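## Task

Using exactly three complete trigger squeezes (each pressed fully in, then let out), coat the yellow sign on the cabinet door so that almost all the spray lands on the sign. Aim at its centre from roughly a hand's width; a greater distance lets some spray miss. Landed spray appears as pale droplets. Any surplus on the door or sign costs points, and one whole extra squeeze means failure. Afterwards return the bottle, standing upright, to its original spot so it stays there without the robot's help, then release it and pull the hand away. Nothing may be knocked or placed off the table.

## Robot and tools

Robot: a humanoid upper body on a stand past the table's -x edge (at x = 0.18 m). Only its right arm and five-finger right hand move; there is a single arm, so every call carries one row for it.

Scene frame: z = 0 is the table top, +z up, +x away from the robot across the table, -y toward the robot's right. The right shoulder sits roughly 0.28 m above the pelvis (pelvis 0.01 to 0.14 m above the table), 0.14 m toward -y, 0.06 m toward +x; the hand point cannot get farther than 0.59 m from it. Reported positions get less exact at long reach.

Hand point: a spot 0.05 m in front of the palm where index pad and thumb tip meet in a pinch. Its own axes: +z along the straightened fingers (fingertips 0.06-0.07 m beyond it), +y out of the palm, +x across the palm toward the little finger. A wrist bracket on the little-finger side protrudes and can collide.

The row (14 numbers, each -1 to 1), in this order: dx, dy, dz, rx, ry, rz, little, ring, middle, index, thumb_bend, thumb_turn, force_limit, speed.
- dx..rz are an offset, not a pose, expressed in the hand point's own axes, measured from the hand pose printed in the latest result showing it (or from the current pose if none yet in this scene, or for later calls within the same reply). Scale: 1.0 = 0.6 m for dx/dy/dz, 1.0 = 180 degrees for rx/ry/rz, which form one rotation vector. All zeros pulls the hand back to that reference pose; it is not a pause.
- Finger values are absolute targets: +1 straight/open, -1 curled. thumb_turn +1 beside the palm, -1 swung in front of it. A pinch is roughly index -0.22, thumb_bend -0.75, thumb_turn -0.57. A full-hand wrap fits objects 0.035-0.08 m across with the thumb turned in first.
- force_limit maps -1..+1 linearly to about 0..10 N fingertip force (0..15 N on thumb motors) at which closing stops. speed maps -1..+1 to near zero..full (whole travel in 0.6 s); use -0.9 or slower for a gentle grip. To pull the trigger, curl the index (or relevant finger) further closed, then send it open again for the release; count squeezes carefully.

Tools:
- execute_actions {"actions": [...], "pictures": bool}: the list holds at most one item. Empty list = just read the state. {"rows": [[14 numbers],...], "steps": n} runs n control steps (n up to 15, each 1/30 s); row k is used on step k, the last one repeats. {"steps": n} without rows waits n steps (up to 300) counted from the previous result.
- move {"target": [14 numbers], "speed": m/s}: a straight path toward the single offset target, speed 0.002-0.5 (default 0.25), rotation up to twice that in rad/s, lasting 0.5-10 s. It does not avoid obstacles; faster contact and targets set deeper past contact push harder. Its result adds a "move:" line (done, off_target, moving, held, fault) and the remaining distance; limits=paced means clipping, limits=held means some steps were blocked.
- wait {"seconds": 0-10}: lets time run with nothing new sent.
- zoom_image {"camera": "cam_high" or "cam_wrist", "region": [x0,y0,x1,y1]} in pixels, at most 504x504 region; cam_high is 504x504, cam_wrist 616x616 fisheye.
- show_instructions: shows the reference images (a trigger spray bottle).
- finished_scene {"scene": number}: closes the current scene irreversibly and gives the next task.

Motion limits: each step the commanded pose is clipped to within 70 mm and 16 degrees of the measured one, so large offsets need several actions; check the printed pose afterwards. Position is favoured over orientation when both cannot be met. Joints move at most 2.4 rad/s. The simulation keeps running while replies are written.

Results: a state line gives end_effector_position (m) and end_effector_quat_wxyz in the scene frame; "Hand target" shows where the controller is steering. "pose unreachable" and HELD mark commands altered or blocked by the clearance check. Hand lines, ordered like the six motor values: hand_measured (position on target scale), hand_stopped_by (moving, target, force, stalled, fault), hand_load_n (fingertip load, positive when pushed open; dropping to about 0 means the grip is gone), plus hand_force_limit and hand_speed. Motors lock at their stop and hold at least 15 N; repeat the same values to keep a grip, send a more-closed target with higher force_limit to tighten, a more-open one to loosen.

Avoid: a joint torque reaching its limit (23 N m for shoulder/elbow/wrist roll, 4.6 N m for wrist pitch and yaw, held weight included) stops the arm for 10 s. Long heavy holding heats motors (MOTOR HOT from 90 °C; at 120 °C the arm drops). Do not drop, slam, knock over or push things off the table; set the bottle down upright and let go before finishing.

Each tool is called after ">>>" by a JSON object that holds its "fn" and its "kwargs", one argument or row to a line.

Reference images:

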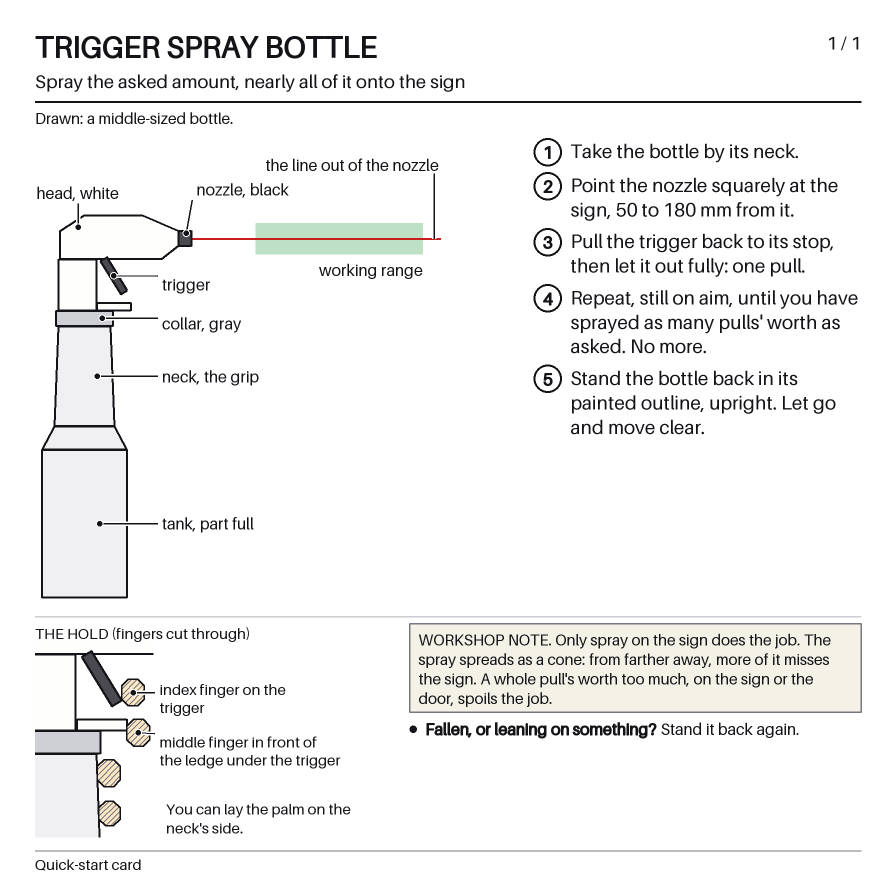

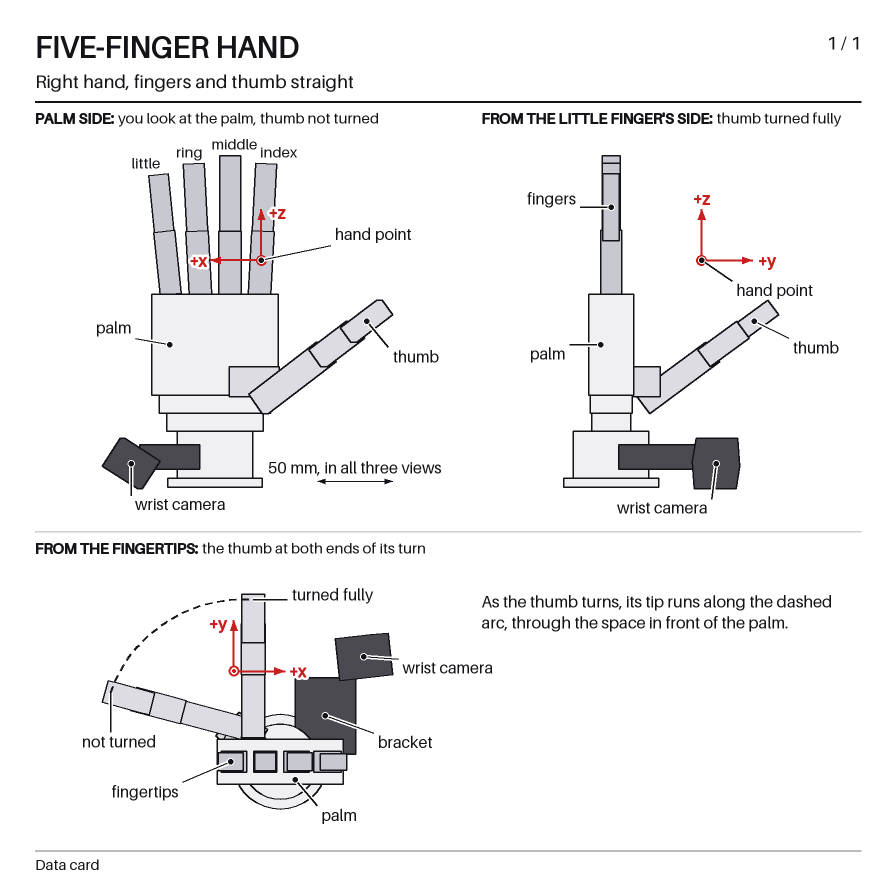

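## Session

I'll start by looking at the scene.

>>> {"fn": "execute_actions", "kwargs": {
  "actions": []
}}

Scene clock: 0.00 s of 6300.00 s.
end_effector_position=(+0.2207, -0.3894, +0.1548) hand_measured=(+1.000, +1.000, +1.000, +1.000, +1.000, +1.000) hand_load_n=(+0.0, +0.0, +0.0, +0.0, +0.0, +0.0) hand_stopped_by=(target, target, target, target, target, target) hand_force_limit=0.00 hand_speed=-0.80 end_effector_quat_wxyz=(-0.109, +0.835, -0.422, +0.336)
Joint positions: [ 0.394 -1.051 -0.826 -0.079 -0.937 -0.875  0.66 ]
Joint velocities: [-0.006 -0.015  0.011 -0.005  0.     0.     0.   ]
Joint torques (N m, as the arm reports them, + toward a larger angle): no reading
Hand target: +0.221, -0.389, +0.155; -0.109, +0.835, -0.422, +0.336

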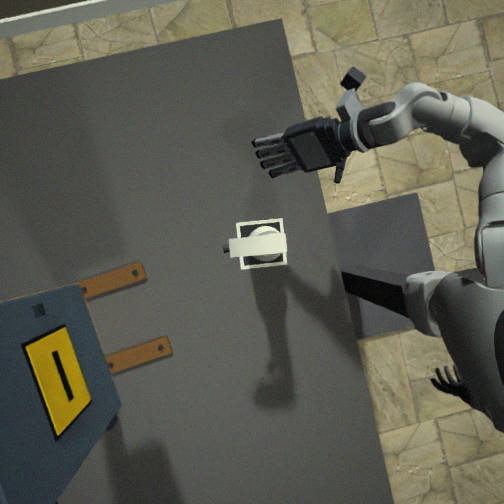

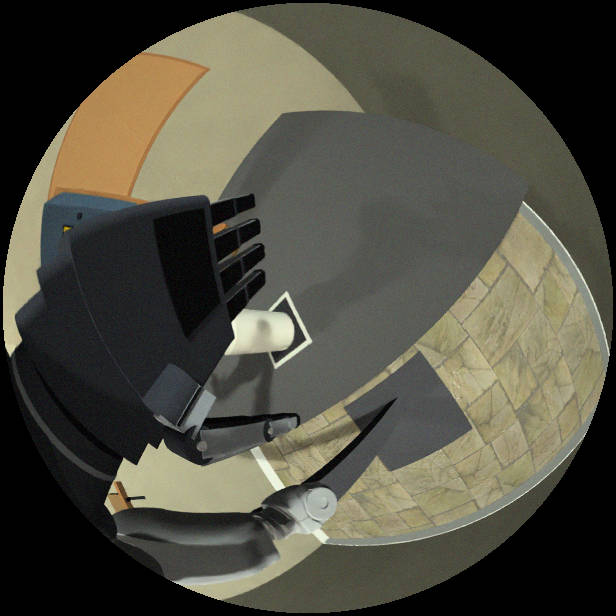

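>>> {"fn": "zoom_image", "kwargs": {
  "camera": "cam_high",
  "region": [0, 240, 264, 504]
}}

>>> {"fn": "zoom_image", "kwargs": {
  "camera": "cam_high",
  "region": [200, 190, 320, 310]
}}

Region (0, 240, 264, 504) of cam_high's 504x504 image, scaled by 1.909, with more detail than that image has.

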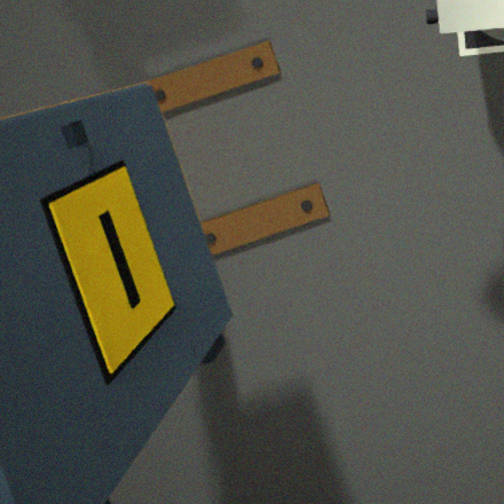

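Region (200, 190, 320, 310) of cam_high's 504x504 image, scaled by 4.200, with more detail than that image has.

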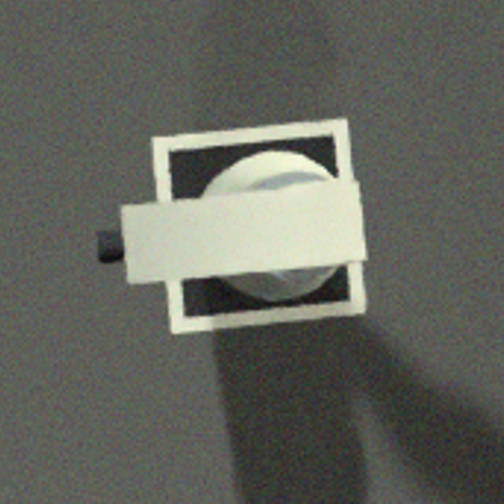

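>>> {"fn": "move", "kwargs": {
  "target": [0.0703, -0.1575, -0.0697, 0.288, -0.181, 0.675, 1, 1, 1, 1, 1, -1, 0, 0.5],
  "speed": 0.3
}}

Scene clock: 124.43 s of 6300.00 s.
end_effector_position=(+0.2730, -0.3560, +0.2486) hand_measured=(+1.000, +1.000, +1.000, +1.000, +1.000, -1.000) hand_load_n=(+0.0, +0.0, +0.0, +0.0, +0.0, +0.0) hand_stopped_by=(target, target, target, target, target, target) hand_force_limit=0.00 hand_speed=0.50 end_effector_quat_wxyz=(+0.702, -0.003, +0.712, +0.011)
Joint positions: [ 0.183 -0.67  -0.686  0.502  0.832 -0.285  0.98 ]
Joint velocities: [-0.006  0.009  0.009 -0.011 -0.008  0.006 -0.008]
Joint torques (N m, as the arm reports them, + toward a larger angle): [ 0.54 -3.19 -2.73 -0.34  1.06 -0.45 -0.12]
Hand target: +0.273, -0.356, +0.248; +0.702, -0.000, +0.712, +0.011
Off the commanded pose: 0.004 m, 2 deg.
After step 90, 117.00 s passed at rest.
move: off_target
camera_calibration (this result's frames):
cam_wrist: T_world_to_cam=[[0.139534, 0.989831, 0.0276414, 0.306427], [-0.50732, 0.0474875, 0.860449, -0.056817], [0.850386, -0.134085, 0.508787, -0.287659], [0, 0, 0, 1]] pos_world=[0.17304, -0.339183, 0.186775]

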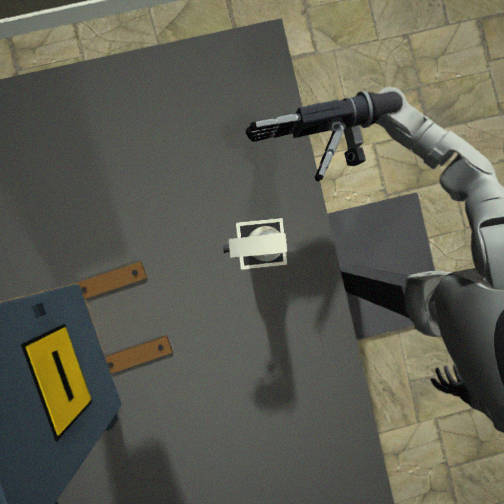

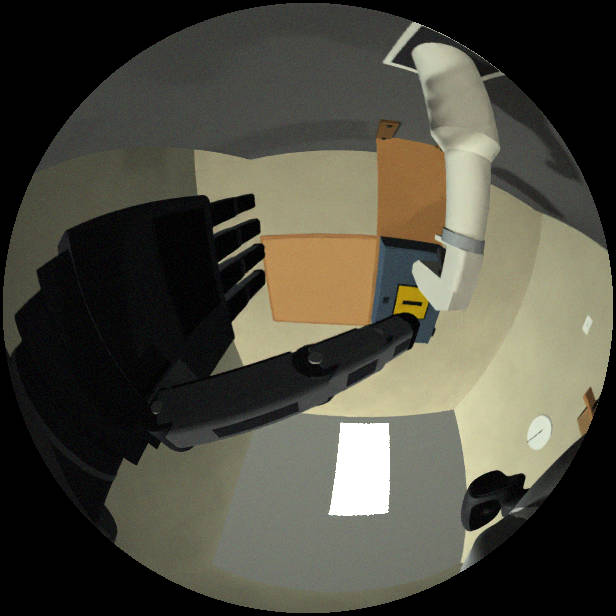

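>>> {"fn": "zoom_image", "kwargs": {
  "camera": "cam_wrist",
  "region": [340, 20, 540, 340]
}}

Region (340, 20, 540, 340) of cam_wrist's 616x616 image, scaled by 1.575, with more detail than that image has; it fills the left 315 columns of this view, and the rest is white.

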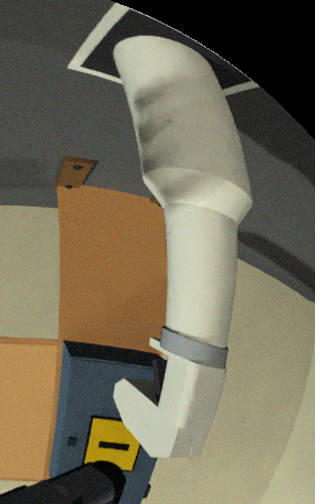

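>>> {"fn": "move", "kwargs": {
  "target": [0.0277, 0.2417, -0.0183, 0, 0, 0, 1, 1, 1, 1, 1, -1, 0, 0.5],
  "speed": 0.2
}}

Scene clock: 245.57 s of 6300.00 s.
end_effector_position=(+0.2616, -0.2066, +0.2331) hand_measured=(+1.000, +1.000, +1.000, +1.000, +1.000, -1.000) hand_load_n=(+0.0, +0.0, +0.0, +0.0, +0.0, +0.0) hand_stopped_by=(target, target, target, target, target, target) hand_force_limit=0.00 hand_speed=0.50 end_effector_quat_wxyz=(+0.706, -0.003, +0.708, +0.019)
Joint positions: [ 0.505 -0.178 -0.389 -0.278  0.496 -0.318  0.546]
Joint velocities: [-0.003  0.    -0.006  0.009  0.     0.    -0.005]
Joint torques (N m, as the arm reports them, + toward a larger angle): [ 1.45 -0.95 -1.67 -0.76  0.75 -0.7  -0.12]
Hand target: +0.261, -0.206, +0.233; +0.706, -0.004, +0.708, +0.017
Off the commanded pose: 0.005 m, 1 deg.
After step 90, 117.00 s passed at rest.
move: off_target
camera_calibration (this result's frames):
cam_wrist: T_world_to_cam=[[0.129395, 0.990733, 0.0413015, 0.160225], [-0.517644, 0.0319639, 0.854999, -0.0556252], [0.845755, -0.132012, 0.516983, -0.250295], [0, 0, 0, 1]] pos_world=[0.162162, -0.190004, 0.17034]

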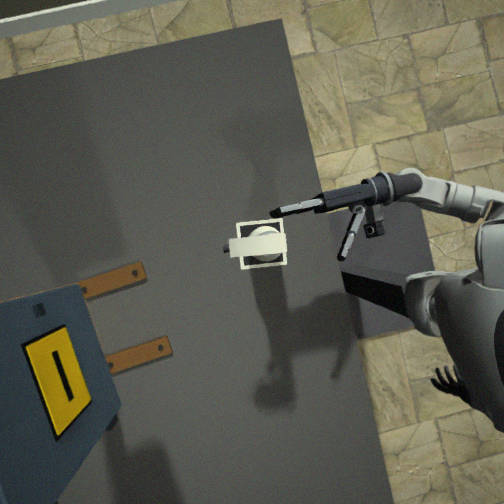

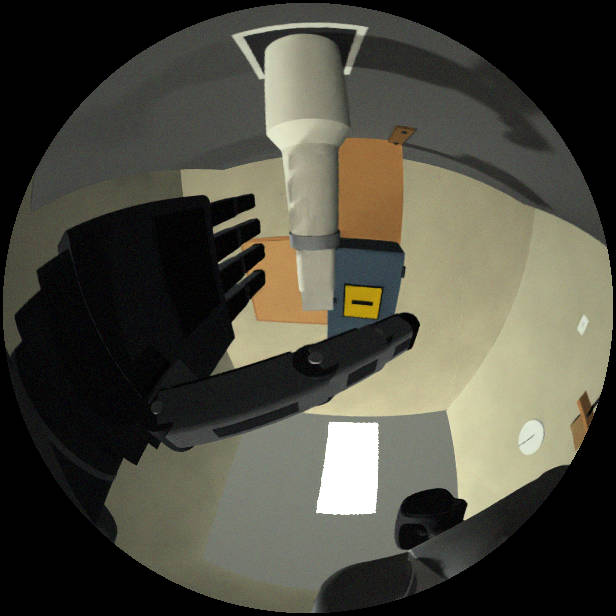

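>>> {"fn": "zoom_image", "kwargs": {
  "camera": "cam_wrist",
  "region": [200, 20, 440, 340]
}}

Region (200, 20, 440, 340) of cam_wrist's 616x616 image, scaled by 1.575, with more detail than that image has; it fills the left 378 columns of this view, and the rest is white.

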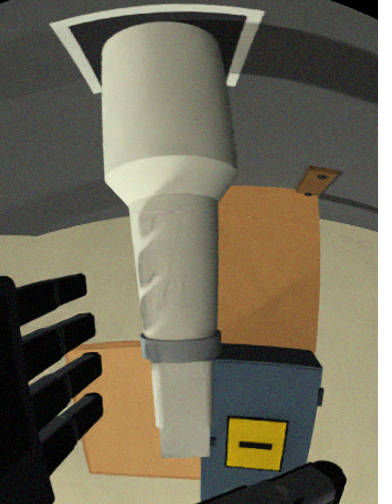

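>>> {"fn": "move", "kwargs": {
  "target": [-0.005, 0.024, 0.13, 0, 0, 0, 1, 1, 1, 1, 1, -1, 0, 0.5],
  "speed": 0.08
}}

Scene clock: 337.50 s of 6300.00 s.
end_effector_position=(+0.3386, -0.1930, +0.2397) hand_measured=(+1.000, +1.000, +1.000, +1.000, +1.000, -1.000) hand_load_n=(+0.0, +0.0, +0.0, +0.0, +0.0, +0.0) hand_stopped_by=(target, target, target, target, target, target) hand_force_limit=0.00 hand_speed=0.50 end_effector_quat_wxyz=(+0.708, -0.006, +0.706, +0.013)
Joint positions: [ 0.201 -0.242 -0.313 -0.282  0.374 -0.08   0.333]
Joint velocities: [-0.002 -0.003  0.023  0.008  0.002  0.     0.   ]
Joint torques (N m, as the arm reports them, + toward a larger angle): [-0.66 -1.14 -1.52 -0.76  0.65 -0.66 -0.11]
Hand target: +0.339, -0.193, +0.238; +0.706, -0.007, +0.708, +0.011
Off the commanded pose: 0.005 m, 1 deg.
After step 90, 87.63 s passed at rest.
move: off_target
camera_calibration (this result's frames):
cam_wrist: T_world_to_cam=[[0.133042, 0.990705, 0.0283578, 0.138391], [-0.522126, 0.0457392, 0.851641, -0.016923], [0.842427, -0.12811, 0.523358, -0.316686], [0, 0, 0, 1]] pos_world=[0.239537, -0.176901, 0.176228]

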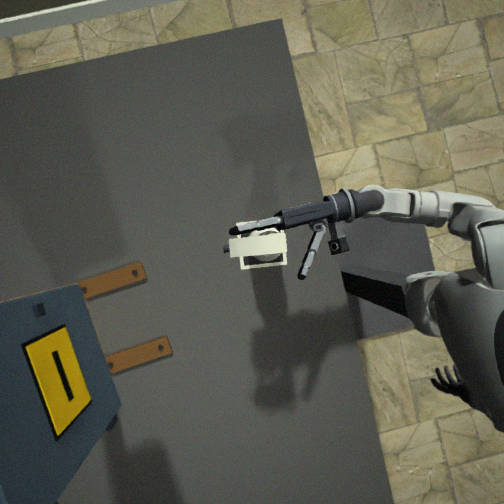

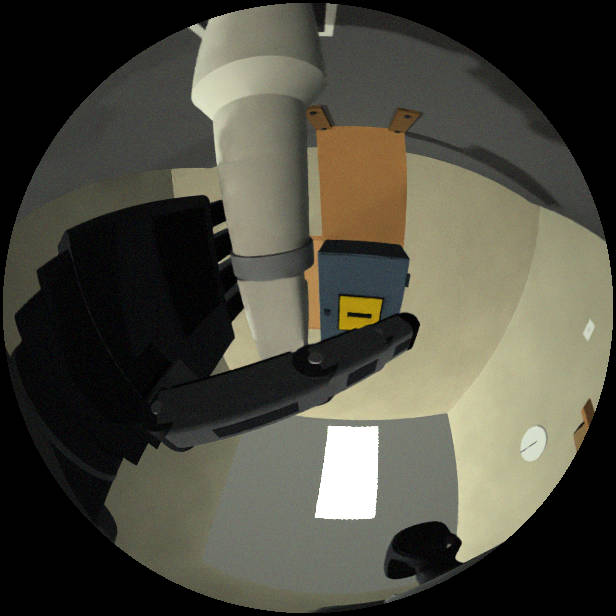

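>>> {"fn": "zoom_image", "kwargs": {
  "camera": "cam_wrist",
  "region": [150, 60, 430, 400]
}}

Region (150, 60, 430, 400) of cam_wrist's 616x616 image, scaled by 1.482, with more detail than that image has; it fills the left 415 columns of this view, and the rest is white.

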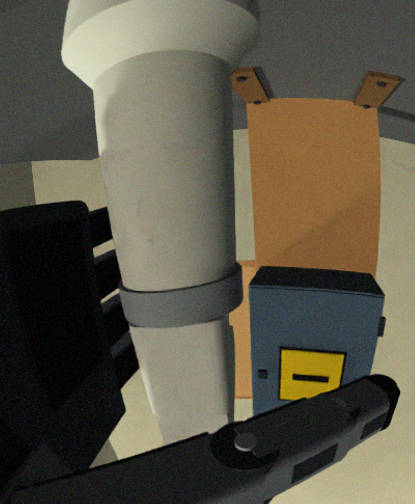

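>>> {"fn": "move", "kwargs": {
  "target": [0.002, 0, 0.063, 0, 0, 0, 1, 1, 1, 1, 1, -1, 0, 0.5],
  "speed": 0.05
}}

Scene clock: 359.63 s of 6300.00 s.
end_effector_position=(+0.3757, -0.1954, +0.2415) hand_measured=(+1.000, +1.000, +1.000, +1.000, +1.000, -1.000) hand_load_n=(+0.0, +0.0, +0.0, +0.0, +0.0, +0.0) hand_stopped_by=(target, target, target, target, target, target) hand_force_limit=0.00 hand_speed=0.50 end_effector_quat_wxyz=(+0.710, -0.005, +0.704, +0.008)
Joint positions: [ 0.024 -0.277 -0.301 -0.174  0.346 -0.023  0.291]
Joint velocities: [ 0.     0.011  0.002 -0.005 -0.009  0.     0.   ]
Joint torques (N m, as the arm reports them, + toward a larger angle): [-1.89 -1.44 -1.29 -0.84  0.61 -0.64 -0.02]
Hand target: +0.376, -0.194, +0.240; +0.708, -0.008, +0.706, +0.008
Off the commanded pose: 0.005 m, 1 deg.
After step 90, 18.07 s passed at rest.
move: off_target
camera_calibration (this result's frames):
cam_wrist: T_world_to_cam=[[0.140005, 0.989852, 0.0243122, 0.134034], [-0.526628, 0.0536487, 0.848401, 0.00517074], [0.838487, -0.131584, 0.528795, -0.349745], [0, 0, 0, 1]] pos_world=[0.277214, -0.178972, 0.177298]

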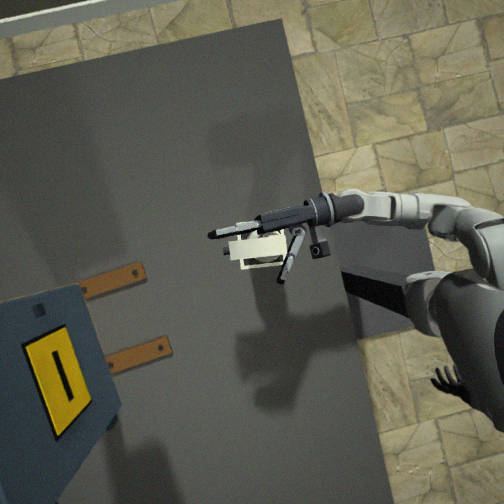

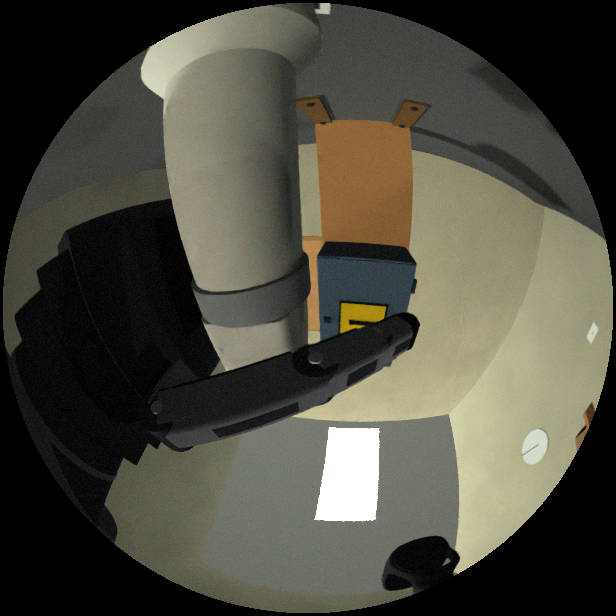

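>>> {"fn": "execute_actions", "kwargs": {
  "actions": [
    {"rows": [[0, 0, 0, 0, 0, 0, -1, -1, -1, 1, -1, -1, 0.6, -0.2]], "steps": 15}
  ],
  "pictures": false
}}

Scene clock: 367.20 s of 6300.00 s.
end_effector_position=(+0.3758, -0.1956, +0.2415) hand_measured=(+0.470, +0.470, +0.470, +1.000, +0.666, -1.000) hand_load_n=(+0.0, +0.0, +0.0, +0.0, +0.0, +0.0) hand_stopped_by=(moving, moving, moving, target, moving, target) hand_force_limit=0.60 hand_speed=-0.20 end_effector_quat_wxyz=(+0.710, -0.005, +0.704, +0.008)
Joint positions: [ 0.024 -0.277 -0.301 -0.174  0.346 -0.023  0.29 ]
Joint velocities: [ 0.008  0.006 -0.012 -0.009  0.012  0.    -0.001]
Joint torques (N m, as the arm reports them, + toward a larger angle): [-1.74 -1.29 -1.56 -0.95  0.81 -0.74  0.04]
Hand target: +0.376, -0.195, +0.241; +0.710, -0.005, +0.704, +0.008
Off the commanded pose: 0.000 m, 0 deg.
Steps of this call (steps 1 to 90: nothing new was sent; then 4.07 s passed at rest; steps 91 to 105: all 15 steps of this action). Readings (end_effector_position | what the end effector reports):
91: (+0.3757, -0.1954, +0.2415) | hand_measured=(+1.000, +1.000, +1.000, +1.000, +1.000, -1.000) hand_load_n=(+0.0, +0.0, +0.0, +0.0, +0.0, +0.0) hand_stopped_by=(moving, moving, moving, target, moving, target) hand_force_limit=0.60 hand_speed=-0.20
92: (+0.3757, -0.1954, +0.2415) | hand_measured=(+1.000, +1.000, +1.000, +1.000, +1.000, -1.000) hand_load_n=(+0.0, +0.0, +0.0, +0.0, +0.0, +0.0) hand_stopped_by=(moving, moving, moving, target, moving, target) hand_force_limit=0.60 hand_speed=-0.20
94: (+0.3758, -0.1955, +0.2415) | hand_measured=(+0.960, +0.960, +0.960, +1.000, +0.976, -1.000) hand_load_n=(+0.0, +0.0, +0.0, +0.0, +0.0, +0.0) hand_stopped_by=(moving, moving, moving, target, moving, target) hand_force_limit=0.60 hand_speed=-0.20
98: (+0.3758, -0.1956, +0.2415) | hand_measured=(+0.784, +0.784, +0.784, +1.000, +0.864, -1.000) hand_load_n=(+0.0, +0.0, +0.0, +0.0, +0.0, +0.0) hand_stopped_by=(moving, moving, moving, target, moving, target) hand_force_limit=0.60 hand_speed=-0.20
105: the state above

>>> {"fn": "wait", "kwargs": {
  "seconds": 2.5
}}

Scene clock: 370.83 s of 6300.00 s.
end_effector_position=(+0.3760, -0.1961, +0.2440) hand_measured=(-0.638, -0.570, -0.222, +1.000, +0.014, -1.000) hand_load_n=(+3.5, +10.5, +0.0, +0.0, +8.0, +9.0) hand_stopped_by=(force, force, force, target, force, target) hand_force_limit=0.60 hand_speed=-0.20 end_effector_quat_wxyz=(+0.713, -0.006, +0.701, +0.006)
Joint positions: [ 0.022 -0.279 -0.303 -0.176  0.346 -0.028  0.289]
Joint velocities: [ 0.006  0.008  0.017 -0.008 -0.002  0.     0.   ]
Joint torques (N m, as the arm reports them, + toward a larger angle): [-1.52 -1.2  -1.43 -0.83  0.75 -0.57  0.06]
Hand target: +0.376, -0.195, +0.241; +0.710, -0.005, +0.704, +0.008
Off the commanded pose: 0.003 m, 1 deg.
Steps of this call (steps 1 to 90: nothing new was sent; then 0.63 s passed at rest). Readings (end_effector_position | what the end effector reports):
1: (+0.3758, -0.1956, +0.2415) | hand_measured=(+0.428, +0.428, +0.428, +1.000, +0.638, -1.000) hand_load_n=(+0.0, +0.0, +0.0, +0.0, +0.0, +0.0) hand_stopped_by=(moving, moving, moving, target, moving, target) hand_force_limit=0.60 hand_speed=-0.20
2: (+0.3758, -0.1956, +0.2415) | hand_measured=(+0.384, +0.384, +0.384, +1.000, +0.610, -1.000) hand_load_n=(+0.0, +0.0, +0.0, +0.0, +0.0, +0.0) hand_stopped_by=(moving, moving, moving, target, moving, target) hand_force_limit=0.60 hand_speed=-0.20
4: (+0.3758, -0.1956, +0.2415) | hand_measured=(+0.294, +0.294, +0.294, +1.000, +0.554, -1.000) hand_load_n=(+0.0, +0.0, +0.0, +0.0, +0.0, +0.0) hand_stopped_by=(moving, moving, moving, target, moving, target) hand_force_limit=0.60 hand_speed=-0.20
8: (+0.3758, -0.1957, +0.2415) | hand_measured=(+0.116, +0.116, +0.116, +1.000, +0.442, -1.000) hand_load_n=(+0.0, +0.0, +0.0, +0.0, +0.0, +0.0) hand_stopped_by=(moving, moving, moving, target, moving, target) hand_force_limit=0.60 hand_speed=-0.20
90: the state above
camera_calibration (this result's frames):
cam_wrist: T_world_to_cam=[[0.14147, 0.989717, 0.0211127, 0.134803], [-0.533878, 0.0583177, 0.843548, 0.0080219], [0.833643, -0.130608, 0.536639, -0.351337], [0, 0, 0, 1]] pos_world=[0.278102, -0.179772, 0.178928]

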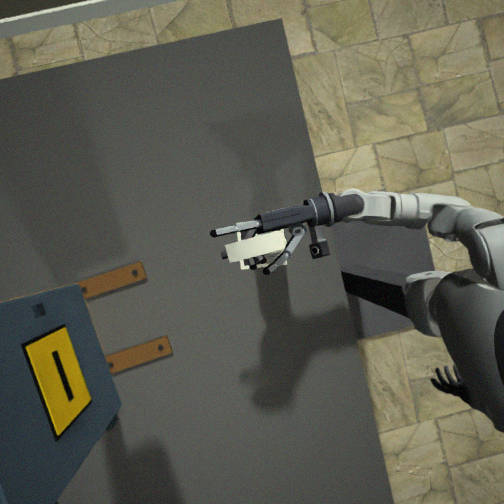

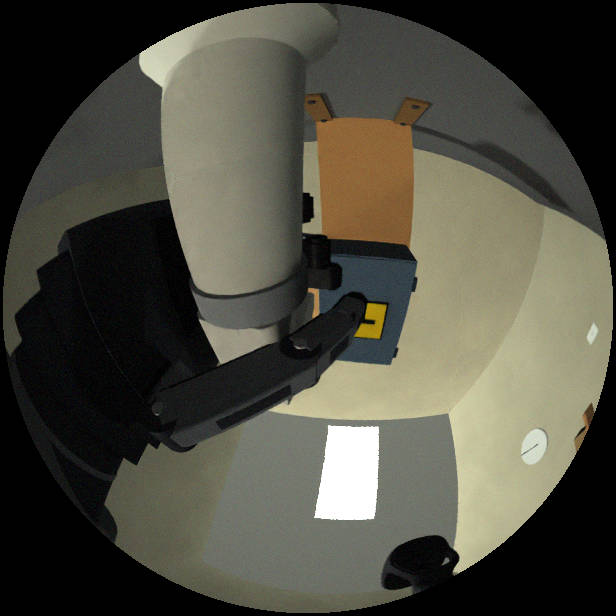

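>>> {"fn": "move", "kwargs": {
  "target": [-0.274, 0.1067, 0.17, -0.0744, 0, 0, -1, -1, -1, 1, -1, -1, 0.6, -0.2],
  "speed": 0.15
}}

Scene clock: 400.27 s of 6300.00 s.
end_effector_position=(+0.4715, -0.1454, +0.4127) hand_measured=(-0.638, -0.570, -0.222, +1.000, +0.014, -1.000) hand_load_n=(+4.0, +10.5, +0.0, +0.0, +8.0, +8.5) hand_stopped_by=(force, force, force, target, force, target) hand_force_limit=0.60 hand_speed=-0.20 end_effector_quat_wxyz=(+0.710, -0.084, +0.697, +0.064)
Joint positions: [-0.773 -0.664 -0.272 -0.241  0.637  0.831  0.124]
Joint velocities: [ 0.002 -0.003 -0.008 -0.003  0.     0.     0.   ]
Joint torques (N m, as the arm reports them, + toward a larger angle): [-6.33 -2.25 -2.4  -0.5   0.74 -1.03  0.09]
Hand target: +0.471, -0.145, +0.411; +0.708, -0.085, +0.698, +0.065
Off the commanded pose: 0.016 m, 3 deg.
After step 90, 24.53 s passed at rest.
move: off_target
camera_calibration (this result's frames):
cam_wrist: T_world_to_cam=[[-0.0503733, 0.998694, -0.00853951, 0.171531], [-0.538848, -0.0199779, 0.842166, -0.0947326], [0.840896, 0.0470242, 0.53915, -0.49338], [0, 0, 0, 1]] pos_world=[0.372476, -0.149999, 0.347251]

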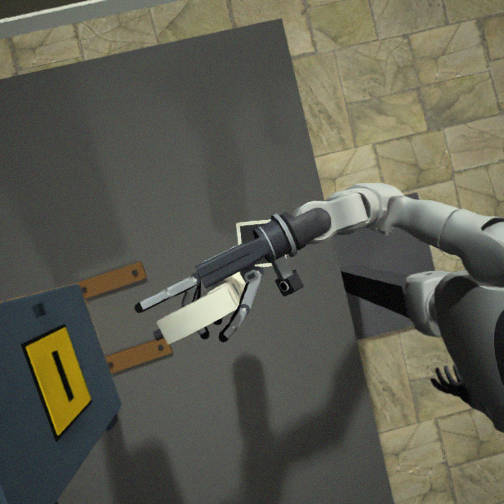

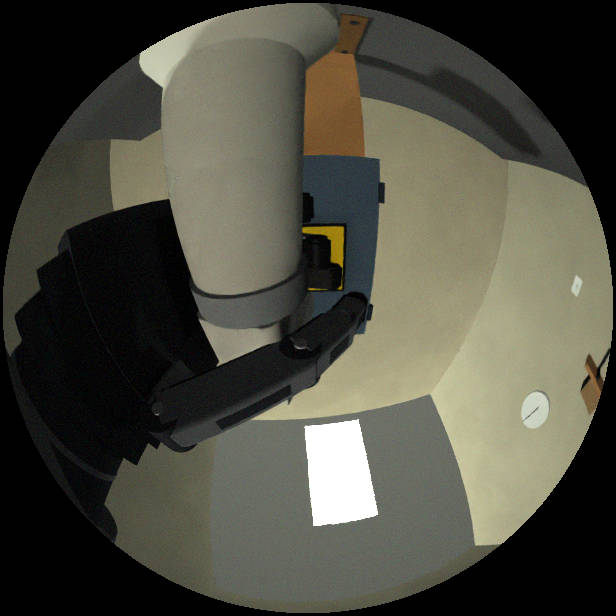

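>>> {"fn": "zoom_image", "kwargs": {
  "camera": "cam_high",
  "region": [0, 240, 300, 460]
}}

Region (0, 240, 300, 460) of cam_high's 504x504 image, scaled by 1.680, with more detail than that image has; it fills the top 370 rows of this view, and the rest is white.

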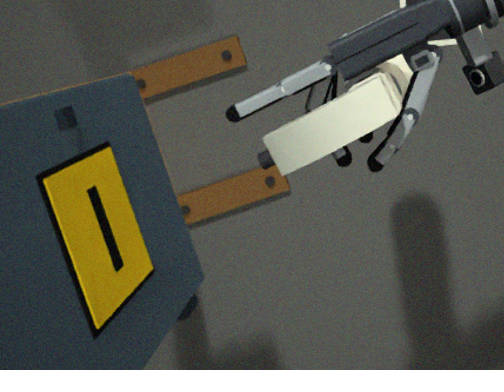

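>>> {"fn": "zoom_image", "kwargs": {
  "camera": "cam_wrist",
  "region": [240, 130, 440, 350]
}}

Region (240, 130, 440, 350) of cam_wrist's 616x616 image, scaled by 2.291, with more detail than that image has; it fills the left 458 columns of this view, and the rest is white.

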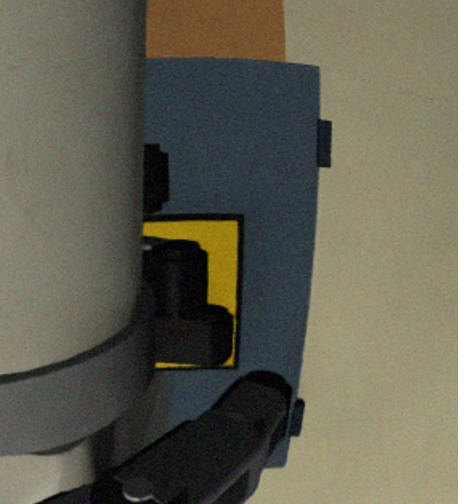

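>>> {"fn": "move", "kwargs": {
  "target": [0.0039, 0.0228, 0.0641, 0.0389, 0, 0, -1, -1, -1, 1, -1, -1, 0.6, -0.2],
  "speed": 0.06
}}

Scene clock: 462.63 s of 6300.00 s.
end_effector_position=(+0.5051, -0.1248, +0.4135) hand_measured=(-0.638, -0.570, -0.222, +1.000, +0.014, -1.000) hand_load_n=(+4.0, +10.5, +0.0, +0.0, +8.0, +8.5) hand_stopped_by=(force, force, force, target, force, target) hand_force_limit=0.60 hand_speed=-0.20 end_effector_quat_wxyz=(+0.715, -0.041, +0.698, +0.022)
Joint positions: [-0.905 -0.533 -0.133 -0.177  0.542  0.819 -0.101]
Joint velocities: [ 0.015 -0.008 -0.009 -0.012  0.006 -0.001 -0.003]
Joint torques (N m, as the arm reports them, + toward a larger angle): [-7.36 -1.79 -2.04 -0.74  0.42 -1.19 -0.12]
Hand target: +0.506, -0.125, +0.414; +0.716, -0.041, +0.697, +0.019
Off the commanded pose: 0.003 m, 0 deg.
After step 90, 58.03 s passed at rest.
move: done
camera_calibration (this result's frames):
cam_wrist: T_world_to_cam=[[0.0708259, 0.99747, -0.00604475, 0.0902602], [-0.544003, 0.0437052, 0.837944, -0.0646108], [0.836089, -0.0560598, 0.545722, -0.536244], [0, 0, 0, 1]] pos_world=[0.406806, -0.11727, 0.347326]

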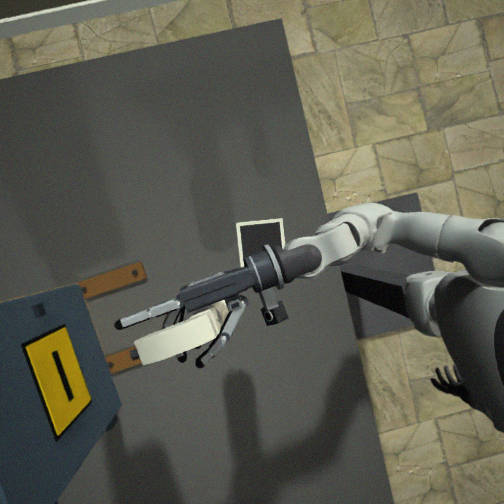

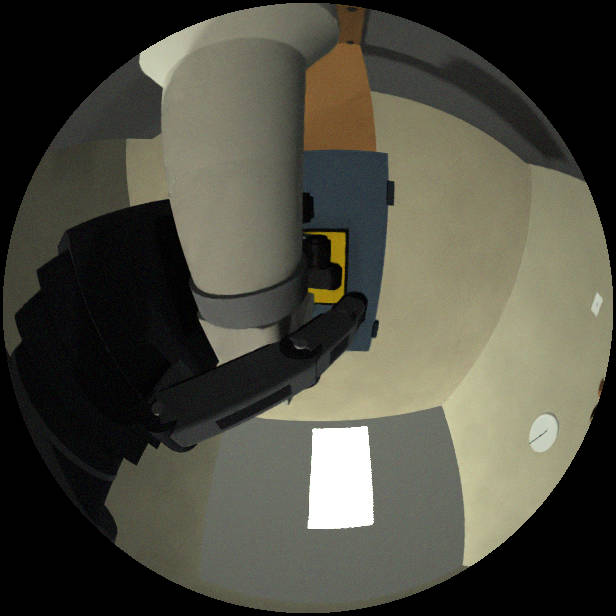

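>>> {"fn": "zoom_image", "kwargs": {
  "camera": "cam_high",
  "region": [0, 260, 260, 460]
}}

Region (0, 260, 260, 460) of cam_high's 504x504 image, scaled by 1.938, with more detail than that image has; it fills the top 388 rows of this view, and the rest is white.

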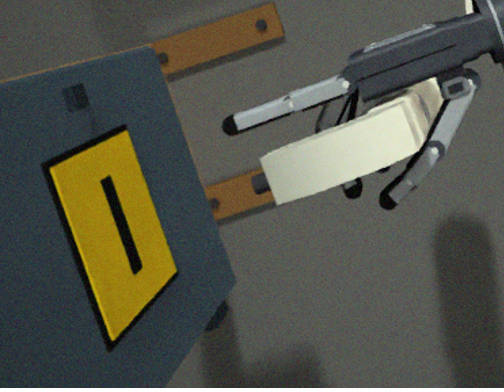

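>>> {"fn": "execute_actions", "kwargs": {
  "actions": [
    {"rows": [[0, 0, 0, 0, 0, 0, -1, -1, -1, -1, -1, -1, 1.0, 0.0]], "steps": 15}
  ],
  "pictures": false
}}

Scene clock: 483.67 s of 6300.00 s.
end_effector_position=(+0.5051, -0.1249, +0.4136) hand_measured=(-0.638, -0.572, -0.222, +0.338, +0.008, -1.000) hand_load_n=(+0.0, +0.0, +0.0, +0.5, +0.5, +0.0) hand_stopped_by=(force, force, force, moving, force, target) hand_force_limit=1.00 hand_speed=0.00 end_effector_quat_wxyz=(+0.715, -0.041, +0.697, +0.021)
Joint positions: [-0.905 -0.533 -0.133 -0.177  0.542  0.819 -0.101]
Joint velocities: [-0.003  0.006 -0.003  0.    -0.009  0.     0.   ]
Joint torques (N m, as the arm reports them, + toward a larger angle): [-7.12 -1.73 -2.33 -0.73  0.55 -1.1  -0.01]
Hand target: +0.505, -0.125, +0.414; +0.715, -0.041, +0.698, +0.022
Off the commanded pose: 0.000 m, 0 deg.
Steps of this call (steps 1 to 90: nothing new was sent; then 17.53 s passed at rest; steps 91 to 105: all 15 steps of this action). Readings (end_effector_position | what the end effector reports):
91: (+0.5051, -0.1248, +0.4136) | hand_measured=(-0.638, -0.570, -0.222, +1.000, +0.014, -1.000) hand_load_n=(+4.0, +10.5, +0.0, +0.0, +8.0, +8.5) hand_stopped_by=(force, force, force, moving, force, target) hand_force_limit=1.00 hand_speed=0.00
92: (+0.5051, -0.1248, +0.4136) | hand_measured=(-0.638, -0.570, -0.222, +1.000, +0.014, -1.000) hand_load_n=(+4.0, +10.5, +0.0, +0.0, +8.0, +8.5) hand_stopped_by=(force, force, force, moving, force, target) hand_force_limit=1.00 hand_speed=0.00
94: (+0.5051, -0.1248, +0.4136) | hand_measured=(-0.638, -0.570, -0.222, +0.950, +0.014, -1.000) hand_load_n=(+4.0, +10.5, +0.0, +0.0, +8.0, +8.5) hand_stopped_by=(force, force, force, moving, force, target) hand_force_limit=1.00 hand_speed=0.00
98: (+0.5051, -0.1248, +0.4136) | hand_measured=(-0.638, -0.570, -0.222, +0.728, +0.014, -1.000) hand_load_n=(+4.0, +10.5, +0.0, +0.0, +8.0, +8.5) hand_stopped_by=(force, force, force, moving, force, target) hand_force_limit=1.00 hand_speed=0.00
105: the state above

The grip loads on the little, ring and thumb just dropped to about 0 while the index was closing. I'll check the hand with pictures before doing anything else.

>>> {"fn": "execute_actions", "kwargs": {
  "actions": [],
  "pictures": true
}}

Scene clock: 488.10 s of 6300.00 s.
end_effector_position=(+0.5051, -0.1248, +0.4136) hand_measured=(-0.638, -0.572, -0.222, -0.712, +0.010, -1.000) hand_load_n=(+3.0, +0.0, +0.0, +9.0, +5.5, +1.0) hand_stopped_by=(force, force, force, force, force, target) hand_force_limit=1.00 hand_speed=0.00 end_effector_quat_wxyz=(+0.715, -0.041, +0.697, +0.022)
Joint positions: [-0.905 -0.533 -0.133 -0.177  0.542  0.819 -0.101]
Joint velocities: [ 0.002  0.005  0.    -0.002 -0.008  0.     0.   ]
Joint torques (N m, as the arm reports them, + toward a larger angle): [-7.31 -1.75 -2.26 -0.83  0.64 -1.11 -0.02]
Hand target: +0.505, -0.125, +0.414; +0.715, -0.041, +0.698, +0.022
Off the commanded pose: 0.000 m, 0 deg.
Steps of this call (steps 1 to 90: nothing new was sent; then 1.43 s passed at rest). Readings (end_effector_position | what the end effector reports):
1: (+0.5051, -0.1249, +0.4136) | hand_measured=(-0.638, -0.572, -0.222, +0.284, +0.008, -1.000) hand_load_n=(+0.0, -0.5, +0.0, +0.5, +0.0, +0.0) hand_stopped_by=(force, force, force, moving, force, target) hand_force_limit=1.00 hand_speed=0.00
2: (+0.5051, -0.1247, +0.4135) | hand_measured=(-0.638, -0.572, -0.222, +0.228, +0.008, -1.000) hand_load_n=(+2.0, +0.0, +0.0, +0.5, +0.5, +0.0) hand_stopped_by=(force, force, force, moving, force, target) hand_force_limit=1.00 hand_speed=0.00
4: (+0.5051, -0.1246, +0.4135) | hand_measured=(-0.638, -0.572, -0.222, +0.118, +0.008, -1.000) hand_load_n=(+1.5, -0.5, +0.0, +0.5, +0.5, +0.0) hand_stopped_by=(force, force, force, moving, force, target) hand_force_limit=1.00 hand_speed=0.00
8: (+0.5051, -0.1248, +0.4135) | hand_measured=(-0.638, -0.572, -0.222, -0.106, +0.008, -1.000) hand_load_n=(+0.0, +0.0, +0.0, +1.0, +0.5, +0.0) hand_stopped_by=(force, force, force, moving, force, target) hand_force_limit=1.00 hand_speed=0.00
90: the state above
camera_calibration (this result's frames):
cam_wrist: T_world_to_cam=[[0.0709653, 0.997461, -0.00596499, 0.0901826], [-0.544394, 0.0437409, 0.837689, -0.0643941], [0.835823, -0.0561995, 0.546115, -0.536351], [0, 0, 0, 1]] pos_world=[0.406839, -0.11728, 0.34739]

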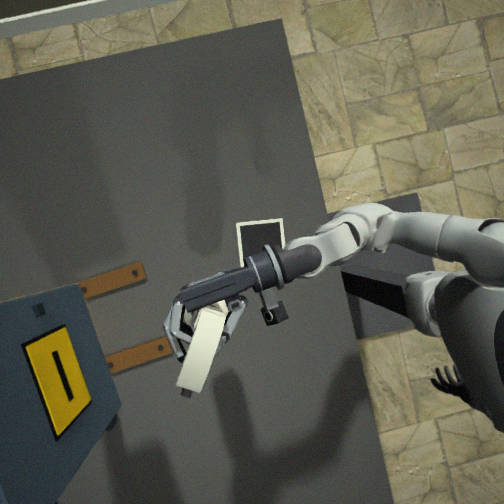

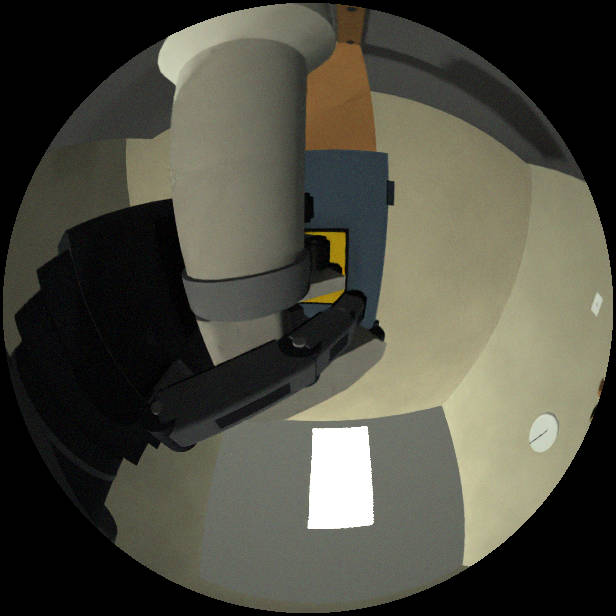

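The bottle didn't drop, but it spun inside the grip. As the index curled, it pushed the head sideways, so the nozzle now points well off the sign. Next I'll check whether any spray landed anywhere.

>>> {"fn": "zoom_image", "kwargs": {
  "camera": "cam_high",
  "region": [0, 260, 300, 480]
}}

Region (0, 260, 300, 480) of cam_high's 504x504 image, scaled by 1.680, with more detail than that image has; it fills the top 370 rows of this view, and the rest is white.

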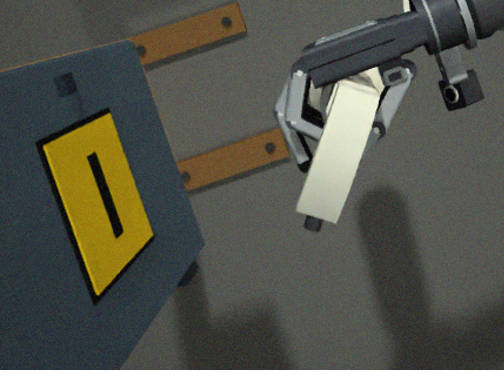

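I can't see any spray drops on the sign or the door. The cause looks like grip height. The hand ended up about 1 cm higher on the bottle than I planned (0.244 m instead of about 0.232 m). That let the curling index catch the underside of the head instead of passing below it onto the trigger. The neck is round, so the bottle just spun.

I'll tighten the other fingers again, release the index, stand the bottle back in its outline, and grasp it again lower down.

>>> {"fn": "execute_actions", "kwargs": {
  "actions": [
    {"rows": [[0, 0, 0, 0, 0, 0, -0.98, -0.98, -0.98, -1, -0.98, -1, 1.0, -0.3]], "steps": 15}
  ],
  "pictures": false
}}

Scene clock: 555.20 s of 6300.00 s.
end_effector_position=(+0.5051, -0.1249, +0.4135) hand_measured=(-0.668, -0.648, -0.524, -0.712, -0.074, -1.000) hand_load_n=(+1.0, +12.0, +8.0, +10.5, +19.0, +6.5) hand_stopped_by=(force, force, force, force, force, target) hand_force_limit=1.00 hand_speed=-0.30 end_effector_quat_wxyz=(+0.715, -0.041, +0.698, +0.021)
Joint positions: [-0.905 -0.533 -0.133 -0.177  0.542  0.819 -0.101]
Joint velocities: [-0.002 -0.014  0.     0.005  0.     0.     0.   ]
Joint torques (N m, as the arm reports them, + toward a larger angle): [-7.21 -1.7  -2.3  -0.75  0.53 -1.11 -0.02]
Hand target: +0.505, -0.125, +0.414; +0.715, -0.041, +0.697, +0.022
Off the commanded pose: 0.000 m, 0 deg.
Steps of this call (steps 1 to 90: nothing new was sent; then 63.60 s passed at rest; steps 91 to 105: all 15 steps of this action). Readings (end_effector_position | what the end effector reports):
91: (+0.5051, -0.1248, +0.4136) | hand_measured=(-0.638, -0.572, -0.222, -0.712, +0.010, -1.000) hand_load_n=(+3.0, +0.0, +0.0, +9.0, +5.5, +1.0) hand_stopped_by=(moving, moving, moving, force, moving, target) hand_force_limit=1.00 hand_speed=-0.30
92: (+0.5051, -0.1248, +0.4136) | hand_measured=(-0.638, -0.572, -0.222, -0.712, +0.010, -1.000) hand_load_n=(+3.0, +0.0, +0.0, +9.0, +5.5, +1.0) hand_stopped_by=(moving, moving, moving, force, moving, target) hand_force_limit=1.00 hand_speed=-0.30
94: (+0.5051, -0.1249, +0.4139) | hand_measured=(-0.668, -0.606, -0.258, -0.712, -0.006, -1.000) hand_load_n=(+11.5, +0.0, +0.0, +9.5, +7.5, +2.5) hand_stopped_by=(force, moving, moving, force, moving, target) hand_force_limit=1.00 hand_speed=-0.30
98: (+0.5051, -0.1249, +0.4135) | hand_measured=(-0.668, -0.648, -0.414, -0.712, -0.084, -1.000) hand_load_n=(+1.5, +12.5, +0.5, +11.0, +15.5, +7.5) hand_stopped_by=(force, force, moving, force, force, target) hand_force_limit=1.00 hand_speed=-0.30
105: the state above

The grip is firm again (ring 12 N, middle 8 N, thumb 19 N). Now I'll open the index so it lets go of the head.

>>> {"fn": "execute_actions", "kwargs": {
  "actions": [
    {"rows": [[0, 0, 0, 0, 0, 0, -0.98, -0.98, -0.98, 1, -0.98, -1, 1.0, 0.0]], "steps": 15}
  ],
  "pictures": false
}}

Scene clock: 562.23 s of 6300.00 s.
end_effector_position=(+0.5051, -0.1249, +0.4136) hand_measured=(-0.668, -0.648, -0.524, -0.052, -0.074, -1.000) hand_load_n=(+0.0, +8.5, +9.5, +0.0, +17.5, +6.0) hand_stopped_by=(force, force, force, moving, force, target) hand_force_limit=1.00 hand_speed=0.00 end_effector_quat_wxyz=(+0.715, -0.041, +0.697, +0.021)
Joint positions: [-0.905 -0.533 -0.133 -0.177  0.542  0.819 -0.101]
Joint velocities: [ 0.002 -0.009  0.005 -0.002  0.     0.     0.   ]
Joint torques (N m, as the arm reports them, + toward a larger angle): [-7.22 -1.69 -2.25 -0.81  0.68 -1.07 -0.02]
Hand target: +0.505, -0.125, +0.414; +0.715, -0.041, +0.698, +0.021
Off the commanded pose: 0.000 m, 0 deg.
Steps of this call (steps 1 to 90: nothing new was sent; then 3.53 s passed at rest; steps 91 to 105: all 15 steps of this action). Readings (end_effector_position | what the end effector reports):
91: (+0.5051, -0.1249, +0.4135) | hand_measured=(-0.668, -0.648, -0.524, -0.712, -0.074, -1.000) hand_load_n=(+1.0, +12.0, +8.0, +10.5, +19.0, +6.5) hand_stopped_by=(force, force, force, moving, force, target) hand_force_limit=1.00 hand_speed=0.00
92: (+0.5051, -0.1249, +0.4135) | hand_measured=(-0.668, -0.648, -0.524, -0.712, -0.074, -1.000) hand_load_n=(+1.0, +12.0, +8.0, +10.5, +19.0, +6.5) hand_stopped_by=(force, force, force, moving, force, target) hand_force_limit=1.00 hand_speed=0.00
94: (+0.5051, -0.1249, +0.4135) | hand_measured=(-0.668, -0.648, -0.524, -0.664, -0.074, -1.000) hand_load_n=(+0.5, +12.0, +8.5, +2.5, +19.0, +7.0) hand_stopped_by=(force, force, force, moving, force, target) hand_force_limit=1.00 hand_speed=0.00
98: (+0.5051, -0.1249, +0.4135) | hand_measured=(-0.668, -0.648, -0.524, -0.444, -0.074, -1.000) hand_load_n=(+0.0, +11.5, +10.5, -8.5, +17.5, +7.0) hand_stopped_by=(force, force, force, moving, force, target) hand_force_limit=1.00 hand_speed=0.00
105: the state above

The index is clear and the ring, middle and thumb are still loaded. I'll carry the bottle back to just above its outline.

>>> {"fn": "move", "kwargs": {
  "target": [0.2497, -0.0921, -0.2275, 0, 0, 0, -0.98, -0.98, -0.98, 1, -0.98, -1, 1.0, 0.0],
  "speed": 0.12
}}

Scene clock: 588.07 s of 6300.00 s.
end_effector_position=(+0.3814, -0.1811, +0.2559) hand_measured=(-0.668, -0.648, -0.524, +1.000, -0.074, -1.000) hand_load_n=(+0.0, +8.5, +9.5, +0.0, +18.0, +5.5) hand_stopped_by=(force, force, force, target, force, target) hand_force_limit=1.00 hand_speed=0.00 end_effector_quat_wxyz=(+0.711, -0.044, +0.700, +0.045)
Joint positions: [-0.014 -0.401 -0.252 -0.175  0.443  0.011  0.309]
Joint velocities: [ 0.003  0.006 -0.006  0.006 -0.008  0.     0.   ]
Joint torques (N m, as the arm reports them, + toward a larger angle): [-2.98 -1.73 -2.22 -1.24  0.87 -1.08  0.07]
Hand target: +0.381, -0.181, +0.256; +0.712, -0.046, +0.700, +0.044
Off the commanded pose: 0.017 m, 3 deg.
After step 90, 20.63 s passed at rest.
move: off_target
camera_calibration (this result's frames):
cam_wrist: T_world_to_cam=[[0.0337672, 0.99922, 0.0204918, 0.161939], [-0.535267, 0.000765972, 0.844683, -0.0102226], [0.844008, -0.0394911, 0.534875, -0.347215], [0, 0, 0, 1]] pos_world=[0.282112, -0.175516, 0.191033]

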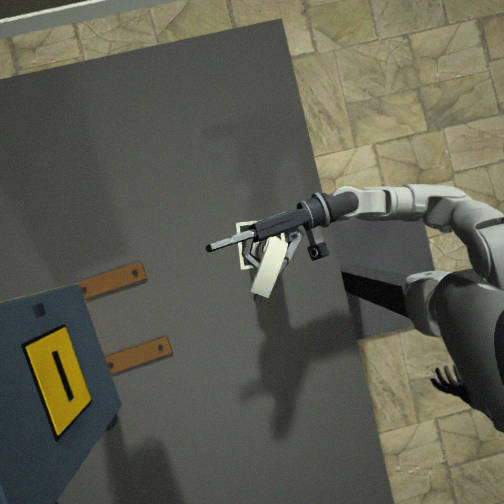

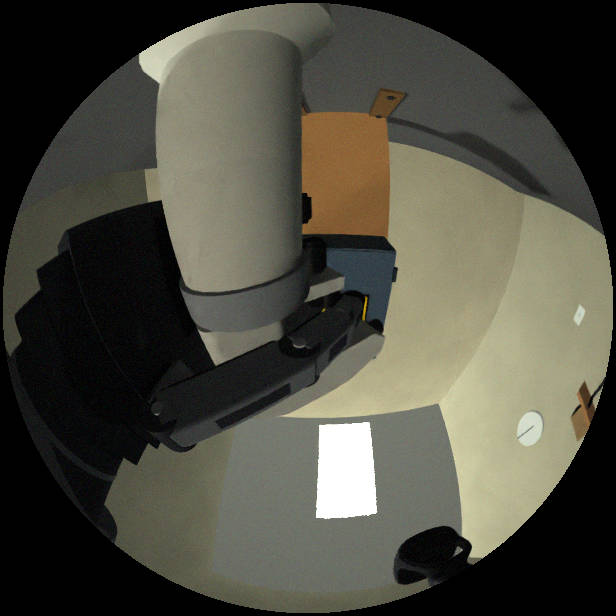

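>>> {"fn": "zoom_image", "kwargs": {
  "camera": "cam_high",
  "region": [190, 170, 350, 330]
}}

Region (190, 170, 350, 330) of cam_high's 504x504 image, scaled by 3.150, with more detail than that image has.

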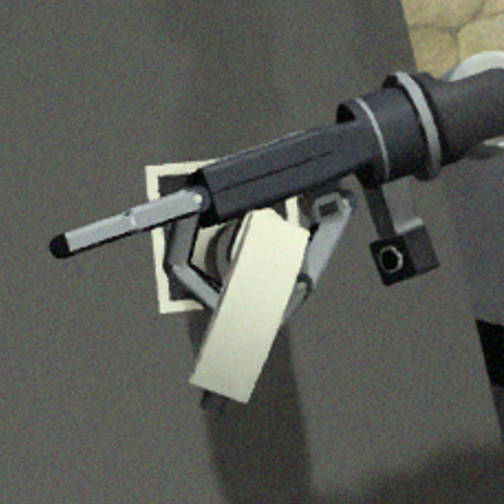

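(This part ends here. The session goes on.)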